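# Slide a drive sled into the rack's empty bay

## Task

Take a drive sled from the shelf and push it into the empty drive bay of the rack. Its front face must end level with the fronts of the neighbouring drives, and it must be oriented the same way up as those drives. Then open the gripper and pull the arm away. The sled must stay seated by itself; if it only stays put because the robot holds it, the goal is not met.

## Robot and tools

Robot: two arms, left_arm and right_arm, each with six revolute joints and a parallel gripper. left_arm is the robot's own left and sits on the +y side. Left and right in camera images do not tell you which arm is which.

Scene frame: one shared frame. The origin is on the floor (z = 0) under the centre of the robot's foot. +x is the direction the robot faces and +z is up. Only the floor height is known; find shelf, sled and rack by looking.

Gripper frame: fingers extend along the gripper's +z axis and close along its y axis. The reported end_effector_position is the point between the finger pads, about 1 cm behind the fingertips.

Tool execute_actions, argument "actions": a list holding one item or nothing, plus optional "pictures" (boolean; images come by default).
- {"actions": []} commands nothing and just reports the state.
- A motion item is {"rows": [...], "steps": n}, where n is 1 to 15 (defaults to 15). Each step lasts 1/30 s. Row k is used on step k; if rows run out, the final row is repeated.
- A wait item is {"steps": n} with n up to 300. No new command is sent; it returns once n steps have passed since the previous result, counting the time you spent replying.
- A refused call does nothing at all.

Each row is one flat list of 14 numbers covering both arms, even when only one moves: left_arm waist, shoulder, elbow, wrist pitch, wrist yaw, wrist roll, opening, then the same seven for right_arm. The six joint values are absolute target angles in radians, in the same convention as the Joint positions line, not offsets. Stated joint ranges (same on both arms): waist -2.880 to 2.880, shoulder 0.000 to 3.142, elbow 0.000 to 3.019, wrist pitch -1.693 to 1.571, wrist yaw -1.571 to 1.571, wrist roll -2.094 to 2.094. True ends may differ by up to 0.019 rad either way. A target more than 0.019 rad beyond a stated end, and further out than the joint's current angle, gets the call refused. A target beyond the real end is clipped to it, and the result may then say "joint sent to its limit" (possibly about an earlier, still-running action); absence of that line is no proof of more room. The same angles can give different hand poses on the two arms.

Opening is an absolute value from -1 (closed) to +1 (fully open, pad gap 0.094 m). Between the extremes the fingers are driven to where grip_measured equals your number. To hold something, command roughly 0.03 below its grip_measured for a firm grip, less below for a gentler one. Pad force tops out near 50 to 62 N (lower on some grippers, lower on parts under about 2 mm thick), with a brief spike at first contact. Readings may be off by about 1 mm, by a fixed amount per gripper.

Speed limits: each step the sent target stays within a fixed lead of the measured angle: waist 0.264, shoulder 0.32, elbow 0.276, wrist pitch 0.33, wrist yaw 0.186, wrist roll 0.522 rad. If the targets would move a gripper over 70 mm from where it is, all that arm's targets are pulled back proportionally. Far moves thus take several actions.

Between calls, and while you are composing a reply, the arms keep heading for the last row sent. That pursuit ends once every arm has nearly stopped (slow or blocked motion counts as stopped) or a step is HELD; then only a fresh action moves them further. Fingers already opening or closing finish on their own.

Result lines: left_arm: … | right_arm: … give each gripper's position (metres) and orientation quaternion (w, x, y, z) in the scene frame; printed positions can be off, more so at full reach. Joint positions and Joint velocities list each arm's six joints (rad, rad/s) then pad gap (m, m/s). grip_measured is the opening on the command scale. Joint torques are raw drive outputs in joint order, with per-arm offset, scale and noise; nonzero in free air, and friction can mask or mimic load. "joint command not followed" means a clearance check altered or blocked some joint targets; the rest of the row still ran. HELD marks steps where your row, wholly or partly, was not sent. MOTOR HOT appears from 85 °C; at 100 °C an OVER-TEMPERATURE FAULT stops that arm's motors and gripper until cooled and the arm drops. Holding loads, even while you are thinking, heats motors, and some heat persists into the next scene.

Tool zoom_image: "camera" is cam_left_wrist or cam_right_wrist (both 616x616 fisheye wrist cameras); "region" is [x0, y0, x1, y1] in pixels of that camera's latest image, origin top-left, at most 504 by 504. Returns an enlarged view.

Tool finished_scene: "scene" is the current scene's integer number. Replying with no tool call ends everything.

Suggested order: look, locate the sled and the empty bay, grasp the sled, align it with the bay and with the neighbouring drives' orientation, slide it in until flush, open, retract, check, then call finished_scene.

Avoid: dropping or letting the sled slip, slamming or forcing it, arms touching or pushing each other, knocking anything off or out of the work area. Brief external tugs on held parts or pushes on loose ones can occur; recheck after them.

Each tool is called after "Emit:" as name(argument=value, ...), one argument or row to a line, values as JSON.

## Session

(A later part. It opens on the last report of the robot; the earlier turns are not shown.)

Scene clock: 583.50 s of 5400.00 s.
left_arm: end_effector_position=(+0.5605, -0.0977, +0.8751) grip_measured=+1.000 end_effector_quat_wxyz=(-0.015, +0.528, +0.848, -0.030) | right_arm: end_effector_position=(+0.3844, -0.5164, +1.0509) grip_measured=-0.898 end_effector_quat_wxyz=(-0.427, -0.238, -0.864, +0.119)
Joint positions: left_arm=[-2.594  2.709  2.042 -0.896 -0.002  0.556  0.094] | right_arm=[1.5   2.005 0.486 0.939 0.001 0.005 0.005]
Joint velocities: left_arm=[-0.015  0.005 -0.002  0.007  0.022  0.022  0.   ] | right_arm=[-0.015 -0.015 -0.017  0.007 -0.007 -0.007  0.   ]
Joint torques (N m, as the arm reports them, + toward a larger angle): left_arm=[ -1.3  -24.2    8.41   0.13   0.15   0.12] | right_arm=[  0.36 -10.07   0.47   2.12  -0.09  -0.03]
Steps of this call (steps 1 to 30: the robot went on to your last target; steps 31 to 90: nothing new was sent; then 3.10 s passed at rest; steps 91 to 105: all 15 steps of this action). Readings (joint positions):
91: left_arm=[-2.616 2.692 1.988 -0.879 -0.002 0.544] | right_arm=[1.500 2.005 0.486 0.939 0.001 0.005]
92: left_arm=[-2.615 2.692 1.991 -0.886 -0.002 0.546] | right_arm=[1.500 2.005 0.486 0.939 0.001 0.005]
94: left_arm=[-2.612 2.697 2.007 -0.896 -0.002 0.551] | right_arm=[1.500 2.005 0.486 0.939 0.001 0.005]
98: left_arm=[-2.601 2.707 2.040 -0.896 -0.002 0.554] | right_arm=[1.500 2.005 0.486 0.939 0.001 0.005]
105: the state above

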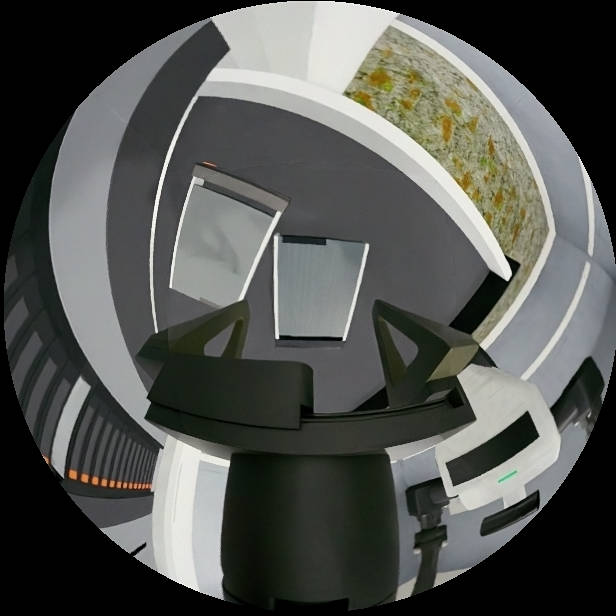

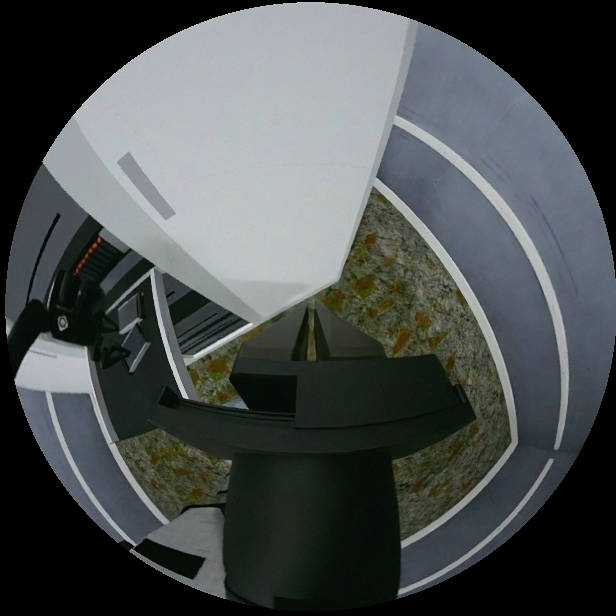

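Emit:
execute_actions(
  actions=[
    {"rows":[[-2.6,2.73,2.085,-0.89,0,0.56,1,1.5,2.0,0.48,0.95,0,0,-0.9],[-2.603,2.75,2.09,-0.875,0,0.56,1,1.5,2.0,0.48,0.95,0,0,-0.9],[-2.605,2.77,2.1,-0.86,0,0.56,1,1.5,2.0,0.48,0.95,0,0,-0.9],[-2.605,2.79,2.11,-0.84,0,0.56,1,1.5,2.0,0.48,0.95,0,0,-0.9]],"steps":15},
  ],
)

Scene clock: 589.67 s of 5400.00 s.
left_arm: end_effector_position=(+0.5544, -0.1015, +0.8354) grip_measured=+1.000 end_effector_quat_wxyz=(-0.012, +0.532, +0.846, -0.029) | right_arm: end_effector_position=(+0.3844, -0.5164, +1.0509) grip_measured=-0.898 end_effector_quat_wxyz=(-0.427, -0.238, -0.864, +0.119)
Joint positions: left_arm=[-2.6    2.785  2.078 -0.85  -0.003  0.559  0.094] | right_arm=[1.5   2.005 0.486 0.939 0.001 0.005 0.005]
Joint velocities: left_arm=[-0.015  0.015 -0.017  0.002  0.007 -0.037  0.   ] | right_arm=[-0.015 -0.005 -0.022 -0.012  0.022  0.051  0.   ]
Joint torques (N m, as the arm reports them, + toward a larger angle): left_arm=[ -2.26 -24.93   7.51   1.06   0.19  -0.02] | right_arm=[ 0.43 -9.91  0.53  2.06 -0.09 -0.01]
Steps of this call (steps 1 to 15: the robot went on to your last target; steps 16 to 90: nothing new was sent; then 2.67 s passed at rest; steps 91 to 105: all 15 steps of this action). Readings (joint positions):
91: left_arm=[-2.594 2.711 2.042 -0.896 -0.002 0.557] | right_arm=[1.500 2.005 0.486 0.939 0.001 0.005]
92: left_arm=[-2.594 2.713 2.043 -0.895 -0.002 0.557] | right_arm=[1.500 2.005 0.486 0.939 0.001 0.005]
94: left_arm=[-2.594 2.726 2.055 -0.880 -0.002 0.557] | right_arm=[1.500 2.005 0.486 0.939 0.001 0.005]
98: left_arm=[-2.594 2.766 2.075 -0.852 -0.002 0.557] | right_arm=[1.500 2.005 0.486 0.939 0.001 0.005]
105: the state above

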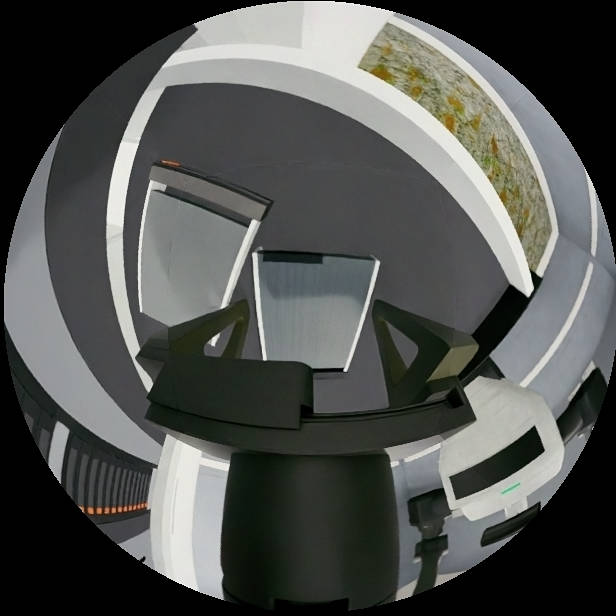

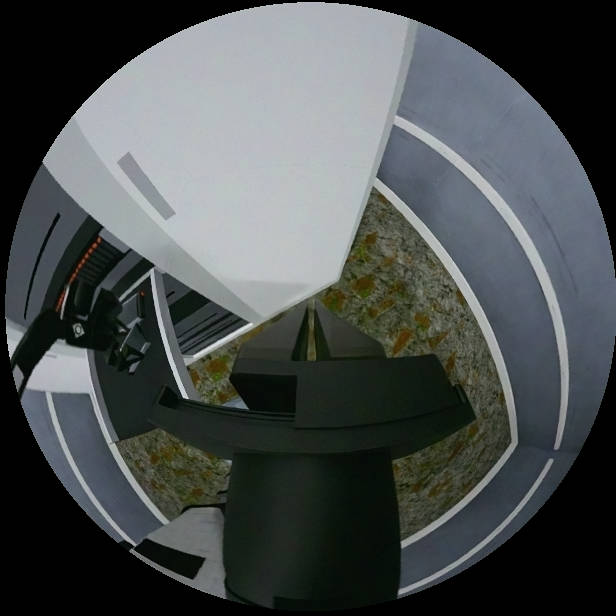

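Emit:
execute_actions(
  actions=[
    {"rows":[[-2.605,2.797,2.11,-0.84,0,0.56,1,1.5,2.0,0.48,0.95,0,0,-0.9],[-2.605,2.797,2.11,-0.84,0,0.56,1,1.5,2.0,0.48,0.95,0,0,-0.9],[-2.605,2.797,2.11,-0.84,0,0.56,1,1.5,2.0,0.48,0.95,0,0,-0.9],[-2.605,2.797,2.11,-0.84,0,0.56,0.9,1.5,2.0,0.48,0.95,0,0,-0.9],[-2.605,2.797,2.11,-0.84,0,0.56,0.82,1.5,2.0,0.48,0.95,0,0,-0.9],[-2.605,2.797,2.11,-0.84,0,0.56,0.74,1.5,2.0,0.48,0.95,0,0,-0.9],[-2.605,2.797,2.11,-0.84,0,0.56,0.67,1.5,2.0,0.48,0.95,0,0,-0.9],[-2.605,2.797,2.11,-0.84,0,0.56,0.6,1.5,2.0,0.48,0.95,0,0,-0.9],[-2.605,2.797,2.11,-0.84,0,0.56,0.55,1.5,2.0,0.48,0.95,0,0,-0.9]],"steps":15},
  ],
)

Scene clock: 599.87 s of 5400.00 s.
left_arm: end_effector_position=(+0.5537, -0.1013, +0.8344) grip_measured=+0.583 end_effector_quat_wxyz=(-0.012, +0.532, +0.846, -0.030) | right_arm: end_effector_position=(+0.3844, -0.5164, +1.0509) grip_measured=-0.898 end_effector_quat_wxyz=(-0.427, -0.238, -0.864, +0.119)
Joint positions: left_arm=[-2.6    2.786  2.078 -0.85  -0.002  0.559  0.074] | right_arm=[1.5   2.005 0.486 0.939 0.001 0.005 0.005]
Joint velocities: left_arm=[ 0.005 -0.005 -0.007 -0.002 -0.051  0.022 -0.001] | right_arm=[ 0.005 -0.015 -0.027  0.002 -0.037 -0.007 -0.001]
Joint torques (N m, as the arm reports them, + toward a larger angle): left_arm=[ -2.13 -24.39   7.48   1.01   0.19  -0.02] | right_arm=[ 0.61 -9.81  0.53  2.07 -0.09 -0.04]
Steps of this call (steps 1 to 15: the robot went on to your last target; steps 16 to 90: nothing new was sent; then 6.70 s passed at rest; steps 91 to 105: all 15 steps of this action). Readings (joint positions):
91: left_arm=[-2.600 2.786 2.078 -0.850 -0.003 0.559] | right_arm=[1.500 2.005 0.486 0.939 0.001 0.005]
92: left_arm=[-2.600 2.786 2.078 -0.850 -0.003 0.559] | right_arm=[1.500 2.005 0.486 0.939 0.001 0.005]
94: left_arm=[-2.600 2.786 2.078 -0.850 -0.003 0.559] | right_arm=[1.500 2.005 0.486 0.939 0.001 0.005]
98: left_arm=[-2.600 2.786 2.078 -0.850 -0.002 0.559] | right_arm=[1.500 2.005 0.486 0.939 0.001 0.005]
105: the state above

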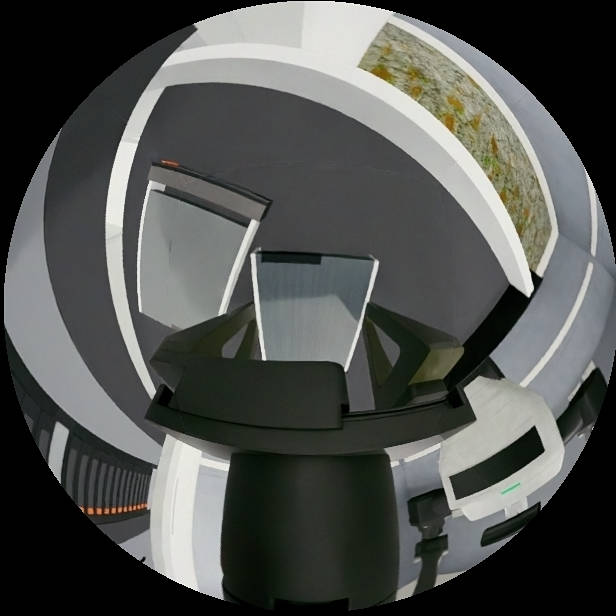

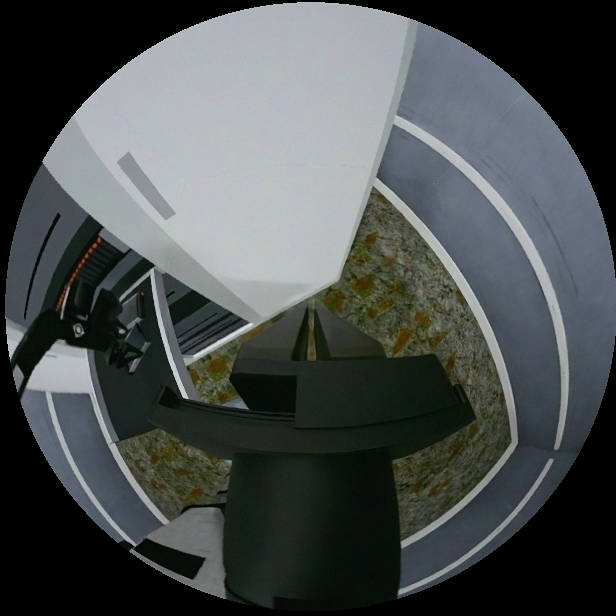

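Emit:
execute_actions(
  actions=[
    {"rows":[[-2.6,2.75,2.08,-0.85,0,0.56,0.55,1.5,2.0,0.48,0.95,0,0,-0.9],[-2.6,2.7,2.05,-0.86,0,0.56,0.55,1.5,2.0,0.48,0.95,0,0,-0.9],[-2.6,2.64,2.0,-0.87,0,0.56,0.55,1.5,2.0,0.48,0.95,0,0,-0.9],[-2.59,2.58,1.93,-0.87,0,0.56,0.55,1.5,2.0,0.48,0.95,0,0,-0.9],[-2.58,2.52,1.85,-0.86,0,0.5,0.55,1.5,2.0,0.48,0.95,0,0,-0.9],[-2.56,2.46,1.76,-0.84,0,0.35,0.55,1.5,2.0,0.48,0.95,0,0,-0.9],[-2.54,2.41,1.67,-0.8,0,0.2,0.55,1.5,2.0,0.48,0.95,0,0,-0.9],[-2.51,2.37,1.58,-0.75,0,0,0.55,1.5,2.0,0.48,0.95,0,0,-0.9],[-2.48,2.34,1.5,-0.7,0,-0.2,0.55,1.5,2.0,0.48,0.95,0,0,-0.9],[-2.45,2.31,1.43,-0.65,0,-0.4,0.55,1.5,2.0,0.48,0.95,0,0,-0.9],[-2.42,2.29,1.37,-0.6,0,-0.6,0.55,1.5,2.0,0.48,0.95,0,0,-0.9],[-2.39,2.27,1.32,-0.56,0,-0.8,0.55,1.5,2.0,0.48,0.95,0,0,-0.9],[-2.36,2.26,1.3,-0.55,0,-1.0,0.55,1.5,2.0,0.48,0.95,0,0,-0.9],[-2.34,2.26,1.3,-0.55,0,-1.2,0.55,1.5,2.0,0.48,0.95,0,0,-0.9],[-2.33,2.26,1.3,-0.55,0,-1.4,0.55,1.5,2.0,0.48,0.95,0,0,-0.9]],"steps":15},
  ],
  pictures=false,
)

Emit:
execute_actions(
  actions=[
    {"rows":[[-2.33,2.26,1.3,-0.5,0.05,-1.53,0.55,1.5,2.0,0.48,0.95,0,0,-0.9],[-2.33,2.27,1.3,-0.38,0.14,-1.53,0.55,1.5,2.0,0.48,0.95,0,0,-0.9],[-2.32,2.29,1.3,-0.25,0.24,-1.53,0.55,1.5,2.0,0.48,0.95,0,0,-0.9],[-2.32,2.31,1.3,-0.12,0.34,-1.53,0.55,1.5,2.0,0.48,0.95,0,0,-0.9],[-2.31,2.34,1.3,0.02,0.44,-1.53,0.55,1.5,2.0,0.48,0.95,0,0,-0.9],[-2.31,2.37,1.31,0.16,0.54,-1.53,0.55,1.5,2.0,0.48,0.95,0,0,-0.9],[-2.3,2.4,1.32,0.3,0.64,-1.53,0.55,1.5,2.0,0.48,0.95,0,0,-0.9],[-2.3,2.43,1.33,0.44,0.74,-1.53,0.55,1.5,2.0,0.48,0.95,0,0,-0.9],[-2.29,2.46,1.34,0.58,0.84,-1.53,0.55,1.5,2.0,0.48,0.95,0,0,-0.9],[-2.29,2.5,1.35,0.72,0.94,-1.53,0.55,1.5,2.0,0.48,0.95,0,0,-0.9],[-2.28,2.54,1.36,0.86,1.04,-1.53,0.55,1.5,2.0,0.48,0.95,0,0,-0.9],[-2.28,2.58,1.37,1.0,1.12,-1.53,0.55,1.5,2.0,0.48,0.95,0,0,-0.9],[-2.27,2.61,1.38,1.12,1.19,-1.53,0.55,1.5,2.0,0.48,0.95,0,0,-0.9],[-2.27,2.64,1.39,1.23,1.24,-1.53,0.55,1.5,2.0,0.48,0.95,0,0,-0.9],[-2.27,2.66,1.4,1.32,1.27,-1.53,0.55,1.5,2.0,0.48,0.95,0,0,-0.9]],"steps":15},
  ],
  pictures=false,
)

Emit:
execute_actions(
  actions=[
    {"rows":[[-2.27,2.66,1.4,1.32,1.27,-1.53,0.55,1.9,2.0,0.48,0.95,0,0,-0.9],[-2.27,2.66,1.4,1.32,1.27,-1.53,0.55,2.3,2.0,0.48,0.95,0,0,0.5]],"steps":15},
  ],
  pictures=false,
)

Emit:
execute_actions(
  actions=[
    {"steps":25},
  ],
)

Scene clock: 635.10 s of 5400.00 s.
left_arm: end_effector_position=(+0.4839, +0.0350, +0.9369) grip_measured=+0.584 end_effector_quat_wxyz=(-0.026, +0.239, +0.970, -0.023) | right_arm: end_effector_position=(+0.3844, -0.5164, +1.0509) grip_measured=-0.898 end_effector_quat_wxyz=(-0.427, -0.238, -0.864, +0.119)
Joint positions: left_arm=[-2.472  2.333  1.407 -0.643 -0.     0.047  0.074] | right_arm=[1.5   2.005 0.486 0.939 0.001 0.005 0.005]
Joint velocities: left_arm=[ 0.874 -0.777 -1.028  0.618 -0.037 -1.853 -0.   ] | right_arm=[ 0.005  0.005 -0.007 -0.012  0.007 -0.051 -0.001]
Joint torques (N m, as the arm reports them, + toward a larger angle): left_arm=[  1.79 -19.43   4.65   0.92   0.04  -0.16] | right_arm=[  0.48 -10.01   0.51   2.13  -0.1   -0.02]
Steps of this call (steps 1 to 15: the robot went on to your last target; steps 16 to 90: nothing new was sent; then 31.73 s passed at rest; steps 91 to 105: all 15 steps of this action). Readings (joint positions):
91: left_arm=[-2.600 2.786 2.078 -0.850 -0.002 0.559] | right_arm=[1.500 2.005 0.486 0.939 0.001 0.005]
92: left_arm=[-2.600 2.782 2.073 -0.850 -0.002 0.559] | right_arm=[1.500 2.005 0.486 0.939 0.001 0.005]
94: left_arm=[-2.600 2.748 2.018 -0.851 -0.002 0.559] | right_arm=[1.500 2.005 0.486 0.939 0.001 0.005]
98: left_arm=[-2.593 2.606 1.801 -0.830 -0.002 0.447] | right_arm=[1.500 2.005 0.486 0.939 0.001 0.005]
105: the state above

Scene clock: 635.60 s of 5400.00 s.
left_arm: end_effector_position=(+0.5542, -0.0299, +0.9874) grip_measured=+0.585 end_effector_quat_wxyz=(+0.036, +0.093, -0.735, +0.671) | right_arm: end_effector_position=(+0.3844, -0.5164, +1.0509) grip_measured=-0.898 end_effector_quat_wxyz=(-0.427, -0.238, -0.864, +0.119)
Joint positions: left_arm=[-2.269  2.598  1.372  0.839  1.233 -1.316  0.074] | right_arm=[1.5   2.005 0.486 0.939 0.001 0.005 0.005]
Joint velocities: left_arm=[-0.073  1.118  0.144  3.055  0.916 -1.311  0.001] | right_arm=[-0.005  0.005 -0.032  0.012 -0.051 -0.022 -0.   ]
Joint torques (N m, as the arm reports them, + toward a larger angle): left_arm=[ -0.83 -21.42   4.47   1.57   0.32  -0.1 ] | right_arm=[  0.39 -10.03   0.49   2.11  -0.1   -0.02]
Steps of this call (steps 1 to 15: all 15 steps of this action). Readings (joint positions):
1: left_arm=[-2.438 2.309 1.371 -0.610 0.022 -0.038] | right_arm=[1.500 2.005 0.486 0.939 0.001 0.005]
2: left_arm=[-2.401 2.290 1.336 -0.551 0.083 -0.136] | right_arm=[1.500 2.005 0.486 0.939 0.001 0.005]
4: left_arm=[-2.329 2.280 1.297 -0.365 0.260 -0.335] | right_arm=[1.500 2.005 0.486 0.939 0.001 0.005]
8: left_arm=[-2.254 2.349 1.303 0.073 0.652 -0.733] | right_arm=[1.500 2.005 0.486 0.939 0.001 0.005]
15: the state above

Scene clock: 636.10 s of 5400.00 s.
left_arm: end_effector_position=(+0.5381, -0.0298, +0.9962) grip_measured=+0.585 end_effector_quat_wxyz=(-0.019, +0.028, -0.698, +0.716) | right_arm: end_effector_position=(+0.4317, -0.1454, +1.0599) grip_measured=+0.498 end_effector_quat_wxyz=(-0.444, +0.113, -0.884, -0.088)
Joint positions: left_arm=[-2.273  2.683  1.375  1.297  1.268 -1.508  0.074] | right_arm=[ 2.32   2.005  0.486  0.939 -0.004  0.005  0.07 ]
Joint velocities: left_arm=[ 0.005 -0.083  0.002  0.022 -0.066 -0.037 -0.   ] | right_arm=[ 0.962 -0.005 -0.002 -0.022 -0.066  0.037 -0.002]
Joint torques (N m, as the arm reports them, + toward a larger angle): left_arm=[ -0.67 -21.97   4.3    2.77   0.08  -0.11] | right_arm=[ -6.23 -10.27   0.64   2.05   0.22  -0.06]
Steps of this call (steps 1 to 15: all 15 steps of this action). Readings (joint positions):
1: left_arm=[-2.272 2.633 1.375 0.944 1.252 -1.356] | right_arm=[1.514 2.005 0.486 0.939 0.007 0.005]
2: left_arm=[-2.273 2.663 1.375 1.048 1.261 -1.389] | right_arm=[1.544 2.005 0.486 0.939 0.008 0.005]
4: left_arm=[-2.273 2.707 1.375 1.199 1.266 -1.434] | right_arm=[1.642 2.005 0.486 0.939 0.008 0.005]
8: left_arm=[-2.273 2.718 1.375 1.280 1.268 -1.482] | right_arm=[1.893 2.005 0.486 0.939 0.005 0.005]
15: the state above

Scene clock: 636.93 s of 5400.00 s.
left_arm: end_effector_position=(+0.5390, -0.0299, +0.9980) grip_measured=+0.585 end_effector_quat_wxyz=(-0.018, +0.029, -0.697, +0.716) | right_arm: end_effector_position=(+0.4343, -0.1546, +1.0595) grip_measured=+0.498 end_effector_quat_wxyz=(-0.445, +0.104, -0.886, -0.082)
Joint positions: left_arm=[-2.273  2.68   1.375  1.298  1.268 -1.515  0.074] | right_arm=[ 2.3    2.005  0.486  0.939 -0.002  0.005  0.07 ]
Joint velocities: left_arm=[-0.024 -0.005  0.007 -0.002  0.007 -0.022 -0.   ] | right_arm=[ 0.005  0.005 -0.007  0.012  0.037  0.037  0.   ]
Joint torques (N m, as the arm reports them, + toward a larger angle): left_arm=[ -1.22 -22.08   4.3    2.81   0.07  -0.09] | right_arm=[  1.24 -10.04   0.68   2.13   0.    -0.03]
Steps of this call (steps 1 to 25: the robot went on to your last target). Readings (joint positions):
1: left_arm=[-2.273 2.681 1.375 1.298 1.268 -1.509] | right_arm=[2.343 2.005 0.486 0.939 -0.005 0.005]
2: left_arm=[-2.273 2.680 1.375 1.298 1.268 -1.510] | right_arm=[2.351 2.005 0.486 0.939 -0.005 0.005]
4: left_arm=[-2.273 2.680 1.375 1.298 1.268 -1.512] | right_arm=[2.341 2.005 0.486 0.939 -0.005 0.005]
8: left_arm=[-2.273 2.680 1.375 1.298 1.268 -1.514] | right_arm=[2.304 2.005 0.486 0.939 -0.002 0.005]
25: the state above

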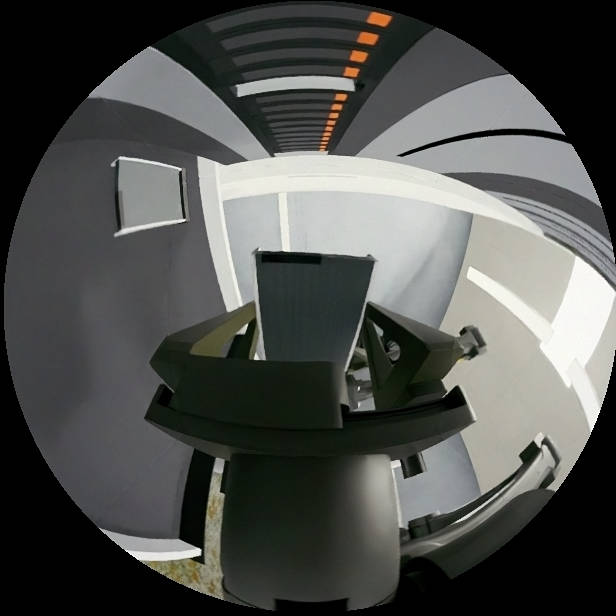

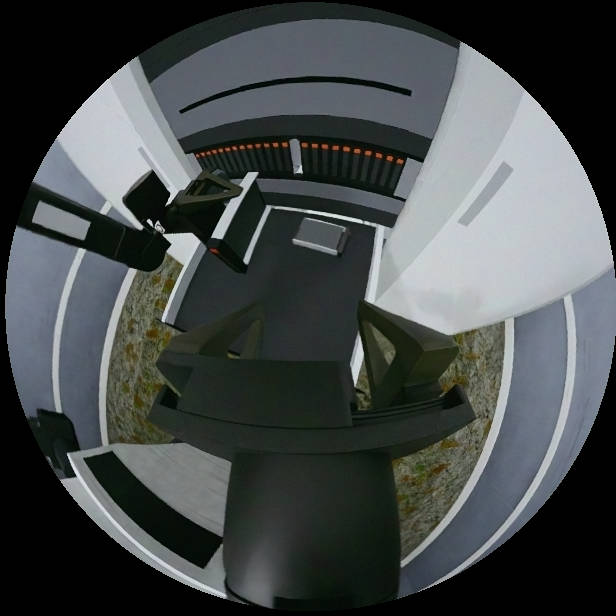

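Emit:
execute_actions(
  actions=[
    {"rows":[[-2.27,2.6,1.35,1.29,1.27,-1.53,0.55,2.25,2.05,0.5,1.05,0.1,0.4,1],[-2.27,2.54,1.32,1.26,1.27,-1.53,0.55,2.25,2.12,0.55,1.15,0.2,0.8,1],[-2.27,2.48,1.29,1.23,1.27,-1.53,0.55,2.25,2.2,0.6,1.3,0.3,1.2,1],[-2.27,2.42,1.27,1.19,1.27,-1.53,0.55,2.25,2.28,0.65,1.45,0.4,1.57,1]],"steps":15},
  ],
  pictures=false,
)

Emit:
execute_actions(
  actions=[
    {"rows":[[-2.27,2.42,1.27,1.19,1.27,-1.53,0.55,2.35,2.34,0.68,1.55,0.48,1.57,1],[-2.27,2.42,1.27,1.19,1.27,-1.53,0.55,2.45,2.37,0.72,1.56,0.53,1.57,1],[-2.27,2.42,1.27,1.19,1.27,-1.53,0.55,2.53,2.37,0.74,1.56,0.55,1.57,1],[-2.27,2.42,1.27,1.19,1.27,-1.53,0.55,2.6,2.37,0.75,1.56,0.55,1.57,1]],"steps":15},
  ],
  pictures=false,
)

Emit:
execute_actions(
  actions=[
    {"steps":15},
  ],
)

Scene clock: 659.67 s of 5400.00 s.
left_arm: end_effector_position=(+0.5635, -0.0297, +1.1268) grip_measured=+0.585 end_effector_quat_wxyz=(-0.044, +0.004, -0.690, +0.723) | right_arm: end_effector_position=(+0.5097, -0.2334, +1.0652) grip_measured=+1.000 end_effector_quat_wxyz=(+0.520, +0.536, +0.583, +0.321)
Joint positions: left_arm=[-2.273  2.4    1.266  1.203  1.269 -1.516  0.074] | right_arm=[2.246 2.29  0.652 1.434 0.398 1.356 0.094]
Joint velocities: left_arm=[ 0.005 -0.093 -0.022 -0.002 -0.022 -0.066  0.   ] | right_arm=[-0.015 -0.054 -0.017  0.032 -0.066  1.385  0.   ]
Joint torques (N m, as the arm reports them, + toward a larger angle): left_arm=[ -0.88 -17.71   3.92   1.13  -0.01  -0.1 ] | right_arm=[  1.49 -12.27   0.15   2.24   0.14   0.09]
Steps of this call (steps 1 to 15: the robot went on to your last target; steps 16 to 90: nothing new was sent; then 19.23 s passed at rest; steps 91 to 105: all 15 steps of this action). Readings (joint positions):
91: left_arm=[-2.273 2.677 1.371 1.297 1.268 -1.515] | right_arm=[2.299 2.009 0.486 0.960 0.046 0.069]
92: left_arm=[-2.273 2.665 1.357 1.289 1.268 -1.515] | right_arm=[2.295 2.024 0.490 1.012 0.129 0.165]
94: left_arm=[-2.273 2.622 1.310 1.257 1.268 -1.515] | right_arm=[2.277 2.105 0.535 1.206 0.323 0.364]
98: left_arm=[-2.273 2.519 1.267 1.212 1.269 -1.516] | right_arm=[2.246 2.276 0.659 1.409 0.395 0.763]
105: the state above

Scene clock: 660.17 s of 5400.00 s.
left_arm: end_effector_position=(+0.5599, -0.0268, +1.1102) grip_measured=+0.585 end_effector_quat_wxyz=(-0.033, +0.015, -0.693, +0.720) | right_arm: end_effector_position=(+0.4866, -0.0463, +1.0891) grip_measured=+1.000 end_effector_quat_wxyz=(+0.464, +0.511, +0.541, +0.481)
Joint positions: left_arm=[-2.268  2.426  1.266  1.198  1.271 -1.517  0.074] | right_arm=[2.632 2.351 0.752 1.547 0.552 1.552 0.094]
Joint velocities: left_arm=[-0.005 -0.005 -0.012 -0.012 -0.081  0.007  0.001] | right_arm=[-0.288 -0.015  0.017  0.012 -0.022 -0.022  0.   ]
Joint torques (N m, as the arm reports them, + toward a larger angle): left_arm=[ -1.22 -20.72   3.93   1.37  -0.1   -0.08] | right_arm=[  0.36 -11.42   0.46   2.26  -0.07   0.05]
Steps of this call (steps 1 to 15: all 15 steps of this action). Readings (joint positions):
1: left_arm=[-2.273 2.399 1.266 1.203 1.269 -1.516] | right_arm=[2.254 2.293 0.655 1.457 0.442 1.397]
2: left_arm=[-2.273 2.400 1.266 1.203 1.269 -1.516] | right_arm=[2.274 2.301 0.663 1.489 0.489 1.425]
4: left_arm=[-2.273 2.407 1.266 1.201 1.269 -1.516] | right_arm=[2.342 2.319 0.687 1.513 0.527 1.455]
8: left_arm=[-2.273 2.422 1.266 1.199 1.269 -1.516] | right_arm=[2.532 2.342 0.738 1.535 0.545 1.505]
15: the state above

Scene clock: 660.67 s of 5400.00 s.
left_arm: end_effector_position=(+0.5599, -0.0268, +1.1102) grip_measured=+0.585 end_effector_quat_wxyz=(-0.033, +0.015, -0.693, +0.720) | right_arm: end_effector_position=(+0.4938, -0.0627, +1.0881) grip_measured=+1.000 end_effector_quat_wxyz=(+0.470, +0.521, +0.531, +0.474)
Joint positions: left_arm=[-2.268  2.426  1.266  1.198  1.271 -1.517  0.074] | right_arm=[2.599 2.351 0.752 1.547 0.552 1.559 0.094]
Joint velocities: left_arm=[-0.005 -0.005  0.007 -0.002  0.007  0.051  0.   ] | right_arm=[ 0.005 -0.015 -0.017  0.022 -0.037 -0.007  0.   ]
Joint torques (N m, as the arm reports them, + toward a larger angle): left_arm=[ -1.51 -20.69   3.89   1.35  -0.1   -0.07] | right_arm=[  1.66 -11.12   0.52   2.33  -0.1    0.03]
Steps of this call (steps 1 to 15: the robot went on to your last target). Readings (joint positions):
1: left_arm=[-2.268 2.426 1.266 1.198 1.271 -1.517] | right_arm=[2.623 2.351 0.752 1.547 0.552 1.553]
2: left_arm=[-2.268 2.426 1.266 1.198 1.271 -1.517] | right_arm=[2.614 2.351 0.752 1.547 0.552 1.555]
4: left_arm=[-2.268 2.426 1.266 1.198 1.271 -1.517] | right_arm=[2.602 2.351 0.752 1.547 0.552 1.556]
8: left_arm=[-2.268 2.426 1.266 1.198 1.271 -1.517] | right_arm=[2.599 2.351 0.752 1.547 0.552 1.558]
15: the state above

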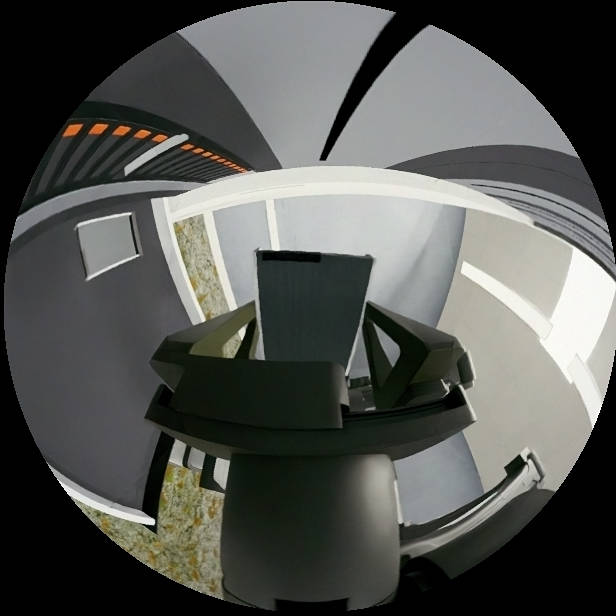

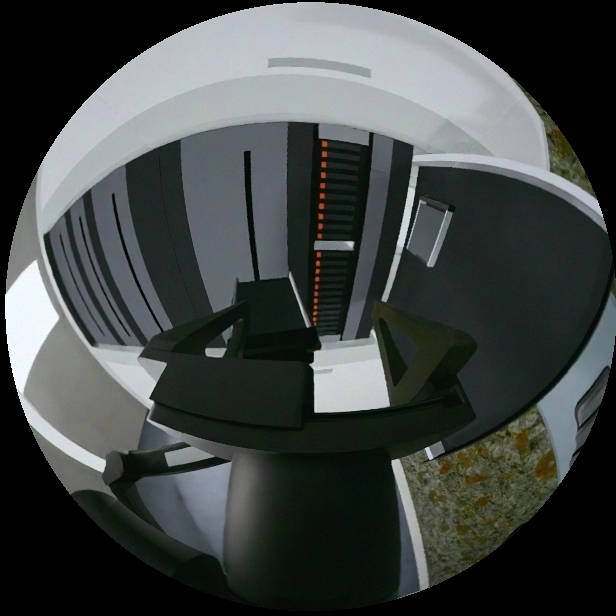

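Emit:
execute_actions(
  actions=[
    {"rows":[[-2.27,2.42,1.27,1.19,1.27,-1.53,0.55,2.6,2.32,0.72,1.565,0.55,1.57,1],[-2.27,2.42,1.27,1.19,1.27,-1.53,0.55,2.6,2.27,0.70,1.565,0.55,1.57,1]],"steps":15},
  ],
)

Scene clock: 669.53 s of 5400.00 s.
left_arm: end_effector_position=(+0.5599, -0.0268, +1.1102) grip_measured=+0.585 end_effector_quat_wxyz=(-0.033, +0.015, -0.693, +0.720) | right_arm: end_effector_position=(+0.4918, -0.0667, +1.1263) grip_measured=+1.000 end_effector_quat_wxyz=(+0.475, +0.518, +0.514, +0.491)
Joint positions: left_arm=[-2.268  2.426  1.266  1.198  1.271 -1.517  0.074] | right_arm=[2.599 2.261 0.703 1.555 0.552 1.56  0.094]
Joint velocities: left_arm=[-0.005 -0.015  0.017 -0.012  0.007  0.037 -0.   ] | right_arm=[-0.005 -0.015  0.007 -0.002 -0.037 -0.007  0.   ]
Joint torques (N m, as the arm reports them, + toward a larger angle): left_arm=[ -1.34 -20.57   3.93   1.4   -0.09  -0.08] | right_arm=[  1.14 -11.87   0.86   2.15  -0.08   0.05]
Steps of this call (steps 1 to 15: the robot went on to your last target; steps 16 to 90: nothing new was sent; then 5.37 s passed at rest; steps 91 to 105: all 15 steps of this action). Readings (joint positions):
91: left_arm=[-2.268 2.426 1.266 1.198 1.271 -1.517] | right_arm=[2.599 2.349 0.749 1.548 0.552 1.559]
92: left_arm=[-2.268 2.426 1.266 1.198 1.271 -1.517] | right_arm=[2.599 2.341 0.740 1.548 0.552 1.559]
94: left_arm=[-2.268 2.426 1.266 1.198 1.271 -1.517] | right_arm=[2.599 2.313 0.714 1.548 0.552 1.560]
98: left_arm=[-2.268 2.426 1.266 1.198 1.271 -1.517] | right_arm=[2.599 2.267 0.703 1.554 0.552 1.560]
105: the state above

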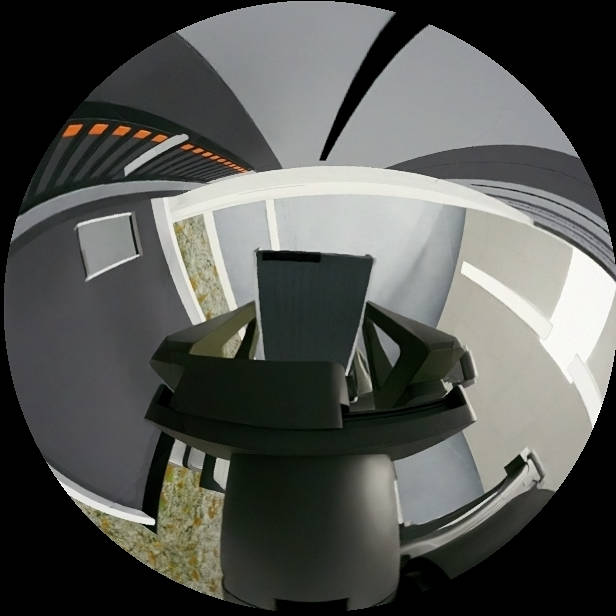

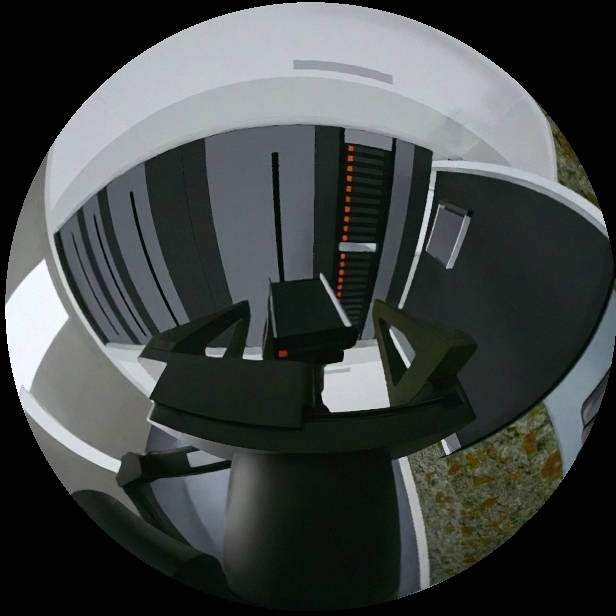

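Emit:
execute_actions(
  actions=[
    {"rows":[[-2.27,2.42,1.27,1.19,1.27,-1.53,0.55,2.62,2.27,0.73,1.55,0.57,1.57,1],[-2.27,2.42,1.27,1.19,1.27,-1.53,0.55,2.645,2.27,0.75,1.53,0.6,1.57,1],[-2.27,2.42,1.27,1.19,1.27,-1.53,0.55,2.668,2.27,0.77,1.515,0.62,1.57,1]],"steps":15},
  ],
)

Scene clock: 677.30 s of 5400.00 s.
left_arm: end_effector_position=(+0.5599, -0.0268, +1.1102) grip_measured=+0.585 end_effector_quat_wxyz=(-0.033, +0.015, -0.693, +0.720) | right_arm: end_effector_position=(+0.4943, -0.0267, +1.1347) grip_measured=+1.000 end_effector_quat_wxyz=(+0.474, +0.514, +0.506, +0.504)
Joint positions: left_arm=[-2.268  2.426  1.266  1.198  1.271 -1.517  0.074] | right_arm=[2.675 2.261 0.764 1.523 0.617 1.56  0.094]
Joint velocities: left_arm=[-0.005  0.005  0.007 -0.002 -0.051  0.081 -0.001] | right_arm=[-0.005 -0.015 -0.002 -0.027 -0.051  0.037  0.   ]
Joint torques (N m, as the arm reports them, + toward a larger angle): left_arm=[ -1.22 -20.73   3.94   1.35  -0.1   -0.07] | right_arm=[  1.49 -12.59   2.16   1.26   0.06   0.08]
Steps of this call (steps 1 to 15: the robot went on to your last target; steps 16 to 90: nothing new was sent; then 4.27 s passed at rest; steps 91 to 105: all 15 steps of this action). Readings (joint positions):
91: left_arm=[-2.268 2.426 1.266 1.198 1.271 -1.517] | right_arm=[2.600 2.261 0.704 1.555 0.560 1.560]
92: left_arm=[-2.268 2.426 1.266 1.198 1.271 -1.517] | right_arm=[2.604 2.261 0.708 1.552 0.582 1.560]
94: left_arm=[-2.268 2.426 1.266 1.198 1.271 -1.517] | right_arm=[2.621 2.261 0.728 1.534 0.614 1.560]
98: left_arm=[-2.268 2.426 1.266 1.198 1.271 -1.517] | right_arm=[2.665 2.261 0.763 1.524 0.616 1.560]
105: the state above

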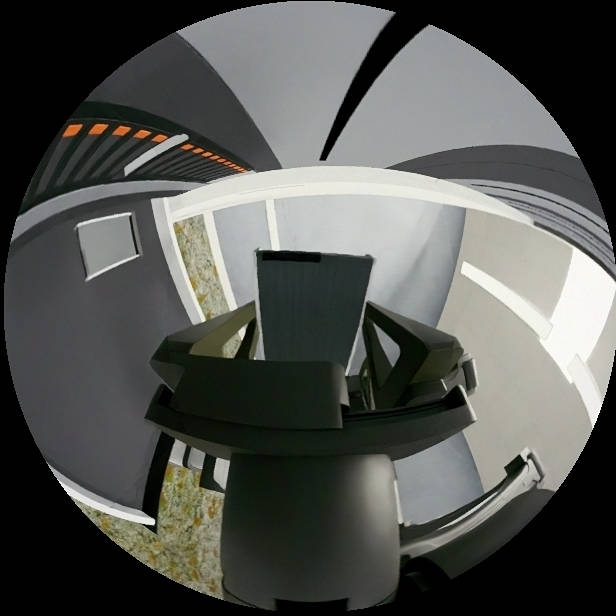

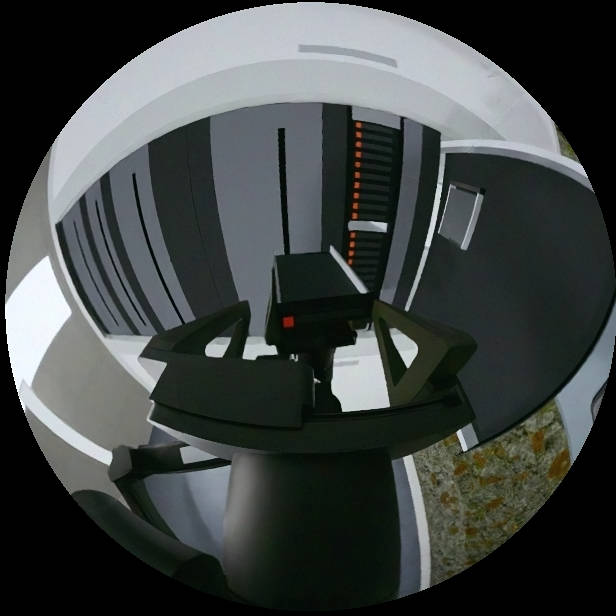

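Emit:
execute_actions(
  actions=[
    {"rows":[[-2.27,2.42,1.27,1.19,1.27,-1.53,0.55,2.675,2.29,0.77,1.56,0.62,1.57,1],[-2.27,2.42,1.27,1.19,1.27,-1.53,0.55,2.675,2.305,0.79,1.565,0.62,1.57,1]],"steps":15},
  ],
)

Scene clock: 690.90 s of 5400.00 s.
left_arm: end_effector_position=(+0.5599, -0.0268, +1.1102) grip_measured=+0.585 end_effector_quat_wxyz=(-0.033, +0.015, -0.693, +0.720) | right_arm: end_effector_position=(+0.4938, -0.0266, +1.1280) grip_measured=+1.000 end_effector_quat_wxyz=(+0.475, +0.514, +0.502, +0.508)
Joint positions: left_arm=[-2.268  2.426  1.266  1.198  1.271 -1.517  0.074] | right_arm=[2.675 2.289 0.775 1.552 0.618 1.56  0.094]
Joint velocities: left_arm=[-0.005 -0.005 -0.012 -0.012 -0.007  0.022 -0.001] | right_arm=[-0.015 -0.005  0.017 -0.027 -0.007  0.022  0.   ]
Joint torques (N m, as the arm reports them, + toward a larger angle): left_arm=[ -1.28 -20.68   3.93   1.39  -0.09  -0.08] | right_arm=[  1.17 -11.61   2.75   2.24   0.07   0.06]
Steps of this call (steps 1 to 15: the robot went on to your last target; steps 16 to 90: nothing new was sent; then 10.10 s passed at rest; steps 91 to 105: all 15 steps of this action). Readings (joint positions):
91: left_arm=[-2.268 2.426 1.266 1.198 1.271 -1.517] | right_arm=[2.675 2.262 0.764 1.528 0.617 1.560]
92: left_arm=[-2.268 2.426 1.266 1.198 1.271 -1.517] | right_arm=[2.675 2.264 0.766 1.537 0.617 1.560]
94: left_arm=[-2.268 2.426 1.266 1.198 1.271 -1.517] | right_arm=[2.675 2.273 0.771 1.548 0.617 1.560]
98: left_arm=[-2.268 2.426 1.266 1.198 1.271 -1.517] | right_arm=[2.675 2.288 0.775 1.550 0.617 1.560]
105: the state above

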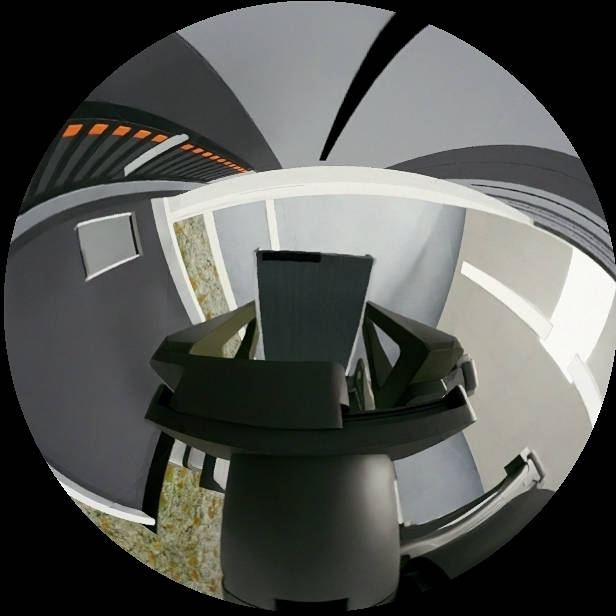

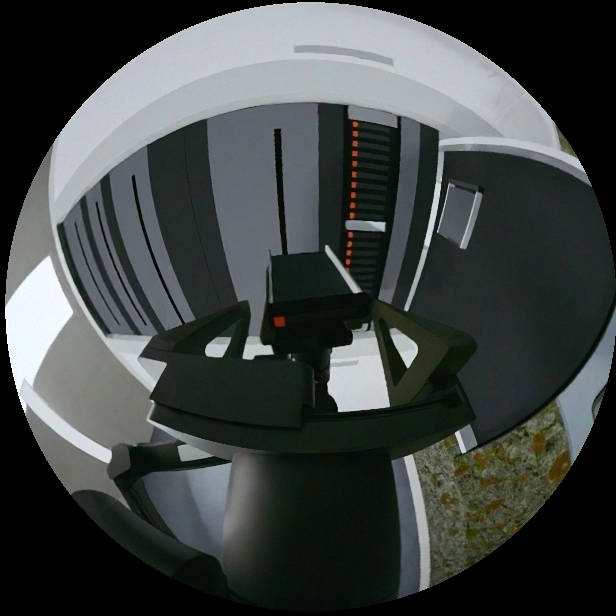

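Emit:
execute_actions(
  actions=[
    {"rows":[[-2.27,2.42,1.27,1.19,1.27,-1.53,0.55,2.67,2.305,0.815,1.54,0.615,1.57,1],[-2.27,2.42,1.27,1.19,1.27,-1.53,0.55,2.665,2.31,0.835,1.52,0.61,1.57,1],[-2.27,2.42,1.27,1.19,1.27,-1.53,0.55,2.66,2.315,0.855,1.5,0.605,1.57,1]],"steps":15},
  ],
)

Scene clock: 698.37 s of 5400.00 s.
left_arm: end_effector_position=(+0.5599, -0.0268, +1.1102) grip_measured=+0.585 end_effector_quat_wxyz=(-0.033, +0.016, -0.693, +0.720) | right_arm: end_effector_position=(+0.5150, -0.0125, +1.1291) grip_measured=+1.000 end_effector_quat_wxyz=(+0.475, +0.512, +0.499, +0.513)
Joint positions: left_arm=[-2.268  2.426  1.266  1.198  1.271 -1.519  0.074] | right_arm=[2.67  2.298 0.843 1.504 0.607 1.56  0.094]
Joint velocities: left_arm=[-0.005 -0.005 -0.007  0.002 -0.007  0.037  0.   ] | right_arm=[-0.015  0.005 -0.002 -0.007 -0.125  0.022  0.   ]
Joint torques (N m, as the arm reports them, + toward a larger angle): left_arm=[ -1.77 -20.44   3.87   1.33  -0.08  -0.05] | right_arm=[  0.8  -11.99   2.92   1.41  -0.17   0.05]
Steps of this call (steps 1 to 15: the robot went on to your last target; steps 16 to 90: nothing new was sent; then 3.97 s passed at rest; steps 91 to 105: all 15 steps of this action). Readings (joint positions):
91: left_arm=[-2.268 2.426 1.266 1.198 1.271 -1.517] | right_arm=[2.675 2.289 0.777 1.551 0.618 1.560]
92: left_arm=[-2.268 2.426 1.266 1.198 1.271 -1.517] | right_arm=[2.674 2.290 0.783 1.545 0.616 1.560]
94: left_arm=[-2.268 2.426 1.266 1.198 1.271 -1.517] | right_arm=[2.673 2.293 0.809 1.523 0.610 1.560]
98: left_arm=[-2.268 2.426 1.266 1.198 1.271 -1.519] | right_arm=[2.671 2.297 0.843 1.505 0.607 1.560]
105: the state above

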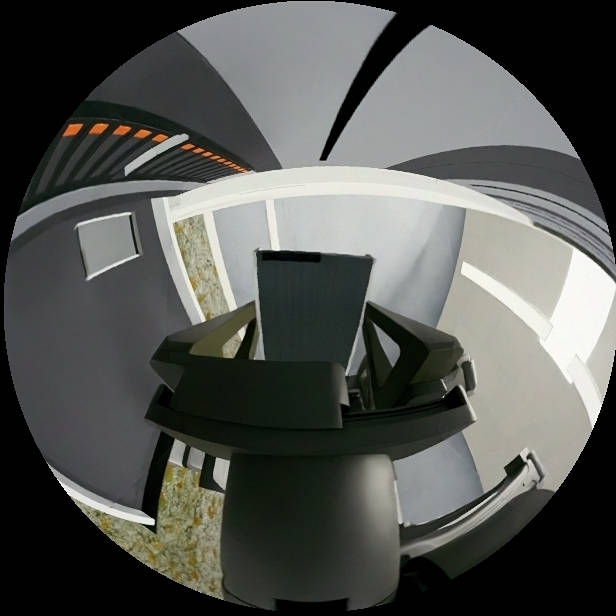

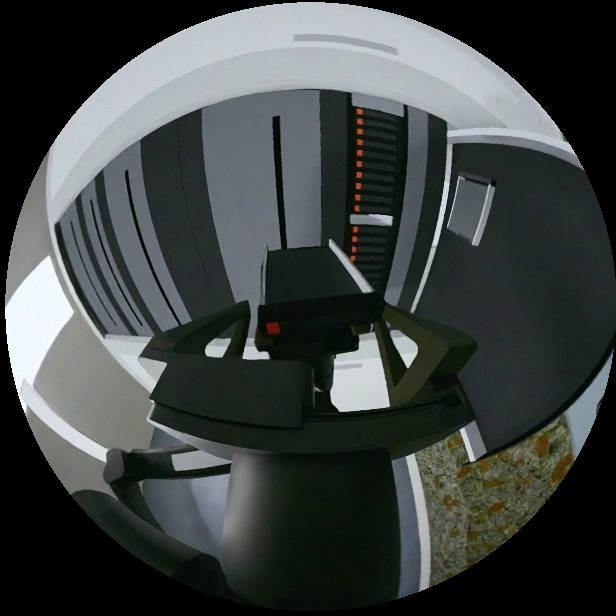

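Emit:
execute_actions(
  actions=[
    {"rows":[[-2.27,2.42,1.27,1.19,1.27,-1.53,0.55,2.65,2.315,0.85,1.5,0.595,1.57,1],[-2.27,2.42,1.27,1.19,1.27,-1.53,0.55,2.635,2.32,0.845,1.5,0.58,1.57,1]],"steps":15},
  ],
)

Scene clock: 706.10 s of 5400.00 s.
left_arm: end_effector_position=(+0.5599, -0.0268, +1.1102) grip_measured=+0.585 end_effector_quat_wxyz=(-0.033, +0.016, -0.693, +0.720) | right_arm: end_effector_position=(+0.5232, -0.0255, +1.1281) grip_measured=+1.000 end_effector_quat_wxyz=(+0.477, +0.513, +0.498, +0.511)
Joint positions: left_arm=[-2.268  2.426  1.266  1.198  1.271 -1.519  0.074] | right_arm=[2.638 2.298 0.843 1.504 0.582 1.56  0.094]
Joint velocities: left_arm=[-0.005 -0.005  0.002 -0.002  0.051 -0.037  0.   ] | right_arm=[-0.024 -0.005 -0.007 -0.002  0.022  0.022  0.   ]
Joint torques (N m, as the arm reports them, + toward a larger angle): left_arm=[ -1.28 -20.62   3.91   1.34  -0.08  -0.06] | right_arm=[  1.67 -12.35   2.18   1.48  -0.17   0.05]
Steps of this call (steps 1 to 15: the robot went on to your last target; steps 16 to 90: nothing new was sent; then 4.23 s passed at rest; steps 91 to 105: all 15 steps of this action). Readings (joint positions):
91: left_arm=[-2.268 2.426 1.266 1.198 1.271 -1.519] | right_arm=[2.669 2.298 0.843 1.504 0.602 1.560]
92: left_arm=[-2.268 2.426 1.266 1.198 1.271 -1.519] | right_arm=[2.666 2.298 0.843 1.504 0.591 1.560]
94: left_arm=[-2.268 2.426 1.266 1.198 1.271 -1.519] | right_arm=[2.658 2.298 0.843 1.504 0.583 1.560]
98: left_arm=[-2.268 2.426 1.266 1.198 1.271 -1.519] | right_arm=[2.640 2.298 0.843 1.504 0.583 1.560]
105: the state above

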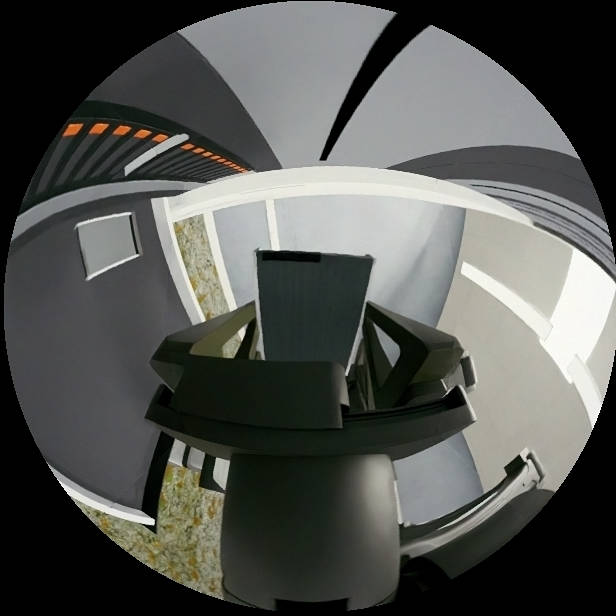

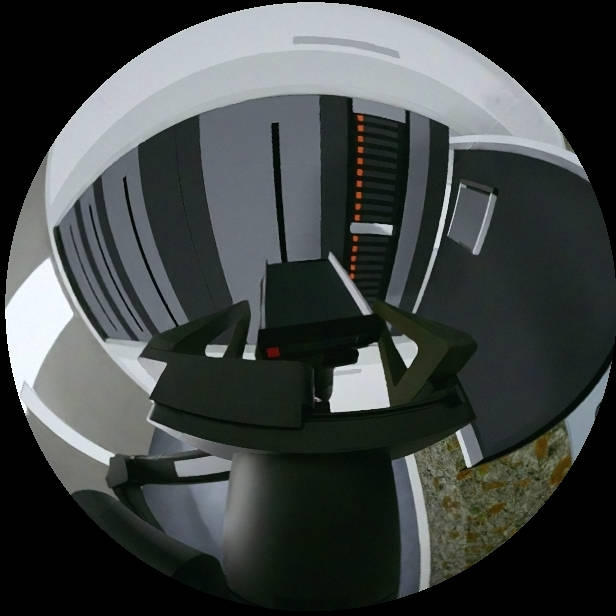

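Emit:
execute_actions(
  actions=[
    {"rows":[[-2.27,2.42,1.27,1.19,1.27,-1.53,0.55,2.635,2.315,0.845,1.5,0.58,1.57,0.95],[-2.27,2.42,1.27,1.19,1.27,-1.53,0.55,2.635,2.315,0.845,1.5,0.58,1.57,0.88],[-2.27,2.42,1.27,1.19,1.27,-1.53,0.55,2.635,2.315,0.845,1.5,0.58,1.57,0.8],[-2.27,2.42,1.27,1.19,1.27,-1.53,0.55,2.635,2.315,0.845,1.5,0.58,1.57,0.73],[-2.27,2.42,1.27,1.19,1.27,-1.53,0.55,2.635,2.315,0.845,1.5,0.58,1.57,0.66],[-2.27,2.42,1.27,1.19,1.27,-1.53,0.55,2.635,2.315,0.845,1.5,0.58,1.57,0.6],[-2.27,2.42,1.27,1.19,1.27,-1.53,0.55,2.635,2.315,0.845,1.5,0.58,1.57,0.55]],"steps":15},
  ],
)

Scene clock: 716.43 s of 5400.00 s.
left_arm: end_effector_position=(+0.5598, -0.0268, +1.1098) grip_measured=+0.585 end_effector_quat_wxyz=(-0.028, +0.021, -0.693, +0.720) | right_arm: end_effector_position=(+0.5222, -0.0255, +1.1234) grip_measured=+0.670 end_effector_quat_wxyz=(+0.476, +0.514, +0.502, +0.507)
Joint positions: left_arm=[-2.268  2.426  1.266  1.196  1.271 -1.53   0.074] | right_arm=[2.638 2.305 0.843 1.499 0.581 1.56  0.078]
Joint velocities: left_arm=[-0.005 -0.005  0.002 -0.012 -0.007 -0.051  0.001] | right_arm=[ 0.015 -0.005  0.007  0.002 -0.066 -0.095 -0.   ]
Joint torques (N m, as the arm reports them, + toward a larger angle): left_arm=[ -1.65 -20.88   3.86   1.44  -0.09   0.07] | right_arm=[  1.11 -12.91   2.17   1.71  -0.07   0.05]
Steps of this call (steps 1 to 15: the robot went on to your last target; steps 16 to 90: nothing new was sent; then 6.83 s passed at rest; steps 91 to 105: all 15 steps of this action). Readings (joint positions):
91: left_arm=[-2.268 2.426 1.266 1.198 1.271 -1.519] | right_arm=[2.638 2.298 0.843 1.504 0.582 1.560]
92: left_arm=[-2.268 2.426 1.266 1.198 1.271 -1.521] | right_arm=[2.638 2.299 0.843 1.503 0.582 1.560]
94: left_arm=[-2.268 2.426 1.266 1.198 1.271 -1.527] | right_arm=[2.638 2.302 0.843 1.499 0.582 1.560]
98: left_arm=[-2.268 2.426 1.266 1.196 1.271 -1.530] | right_arm=[2.638 2.305 0.843 1.499 0.581 1.560]
105: the state above

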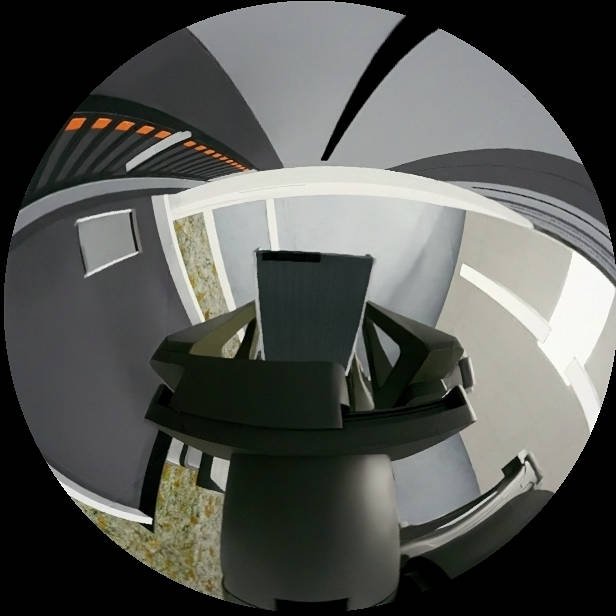

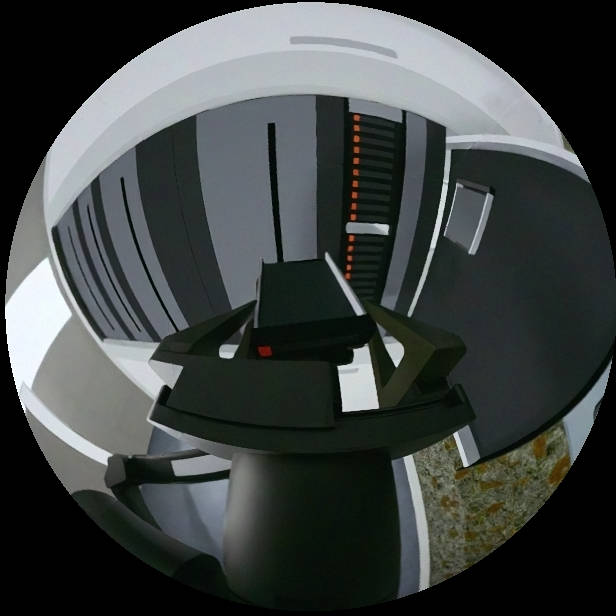

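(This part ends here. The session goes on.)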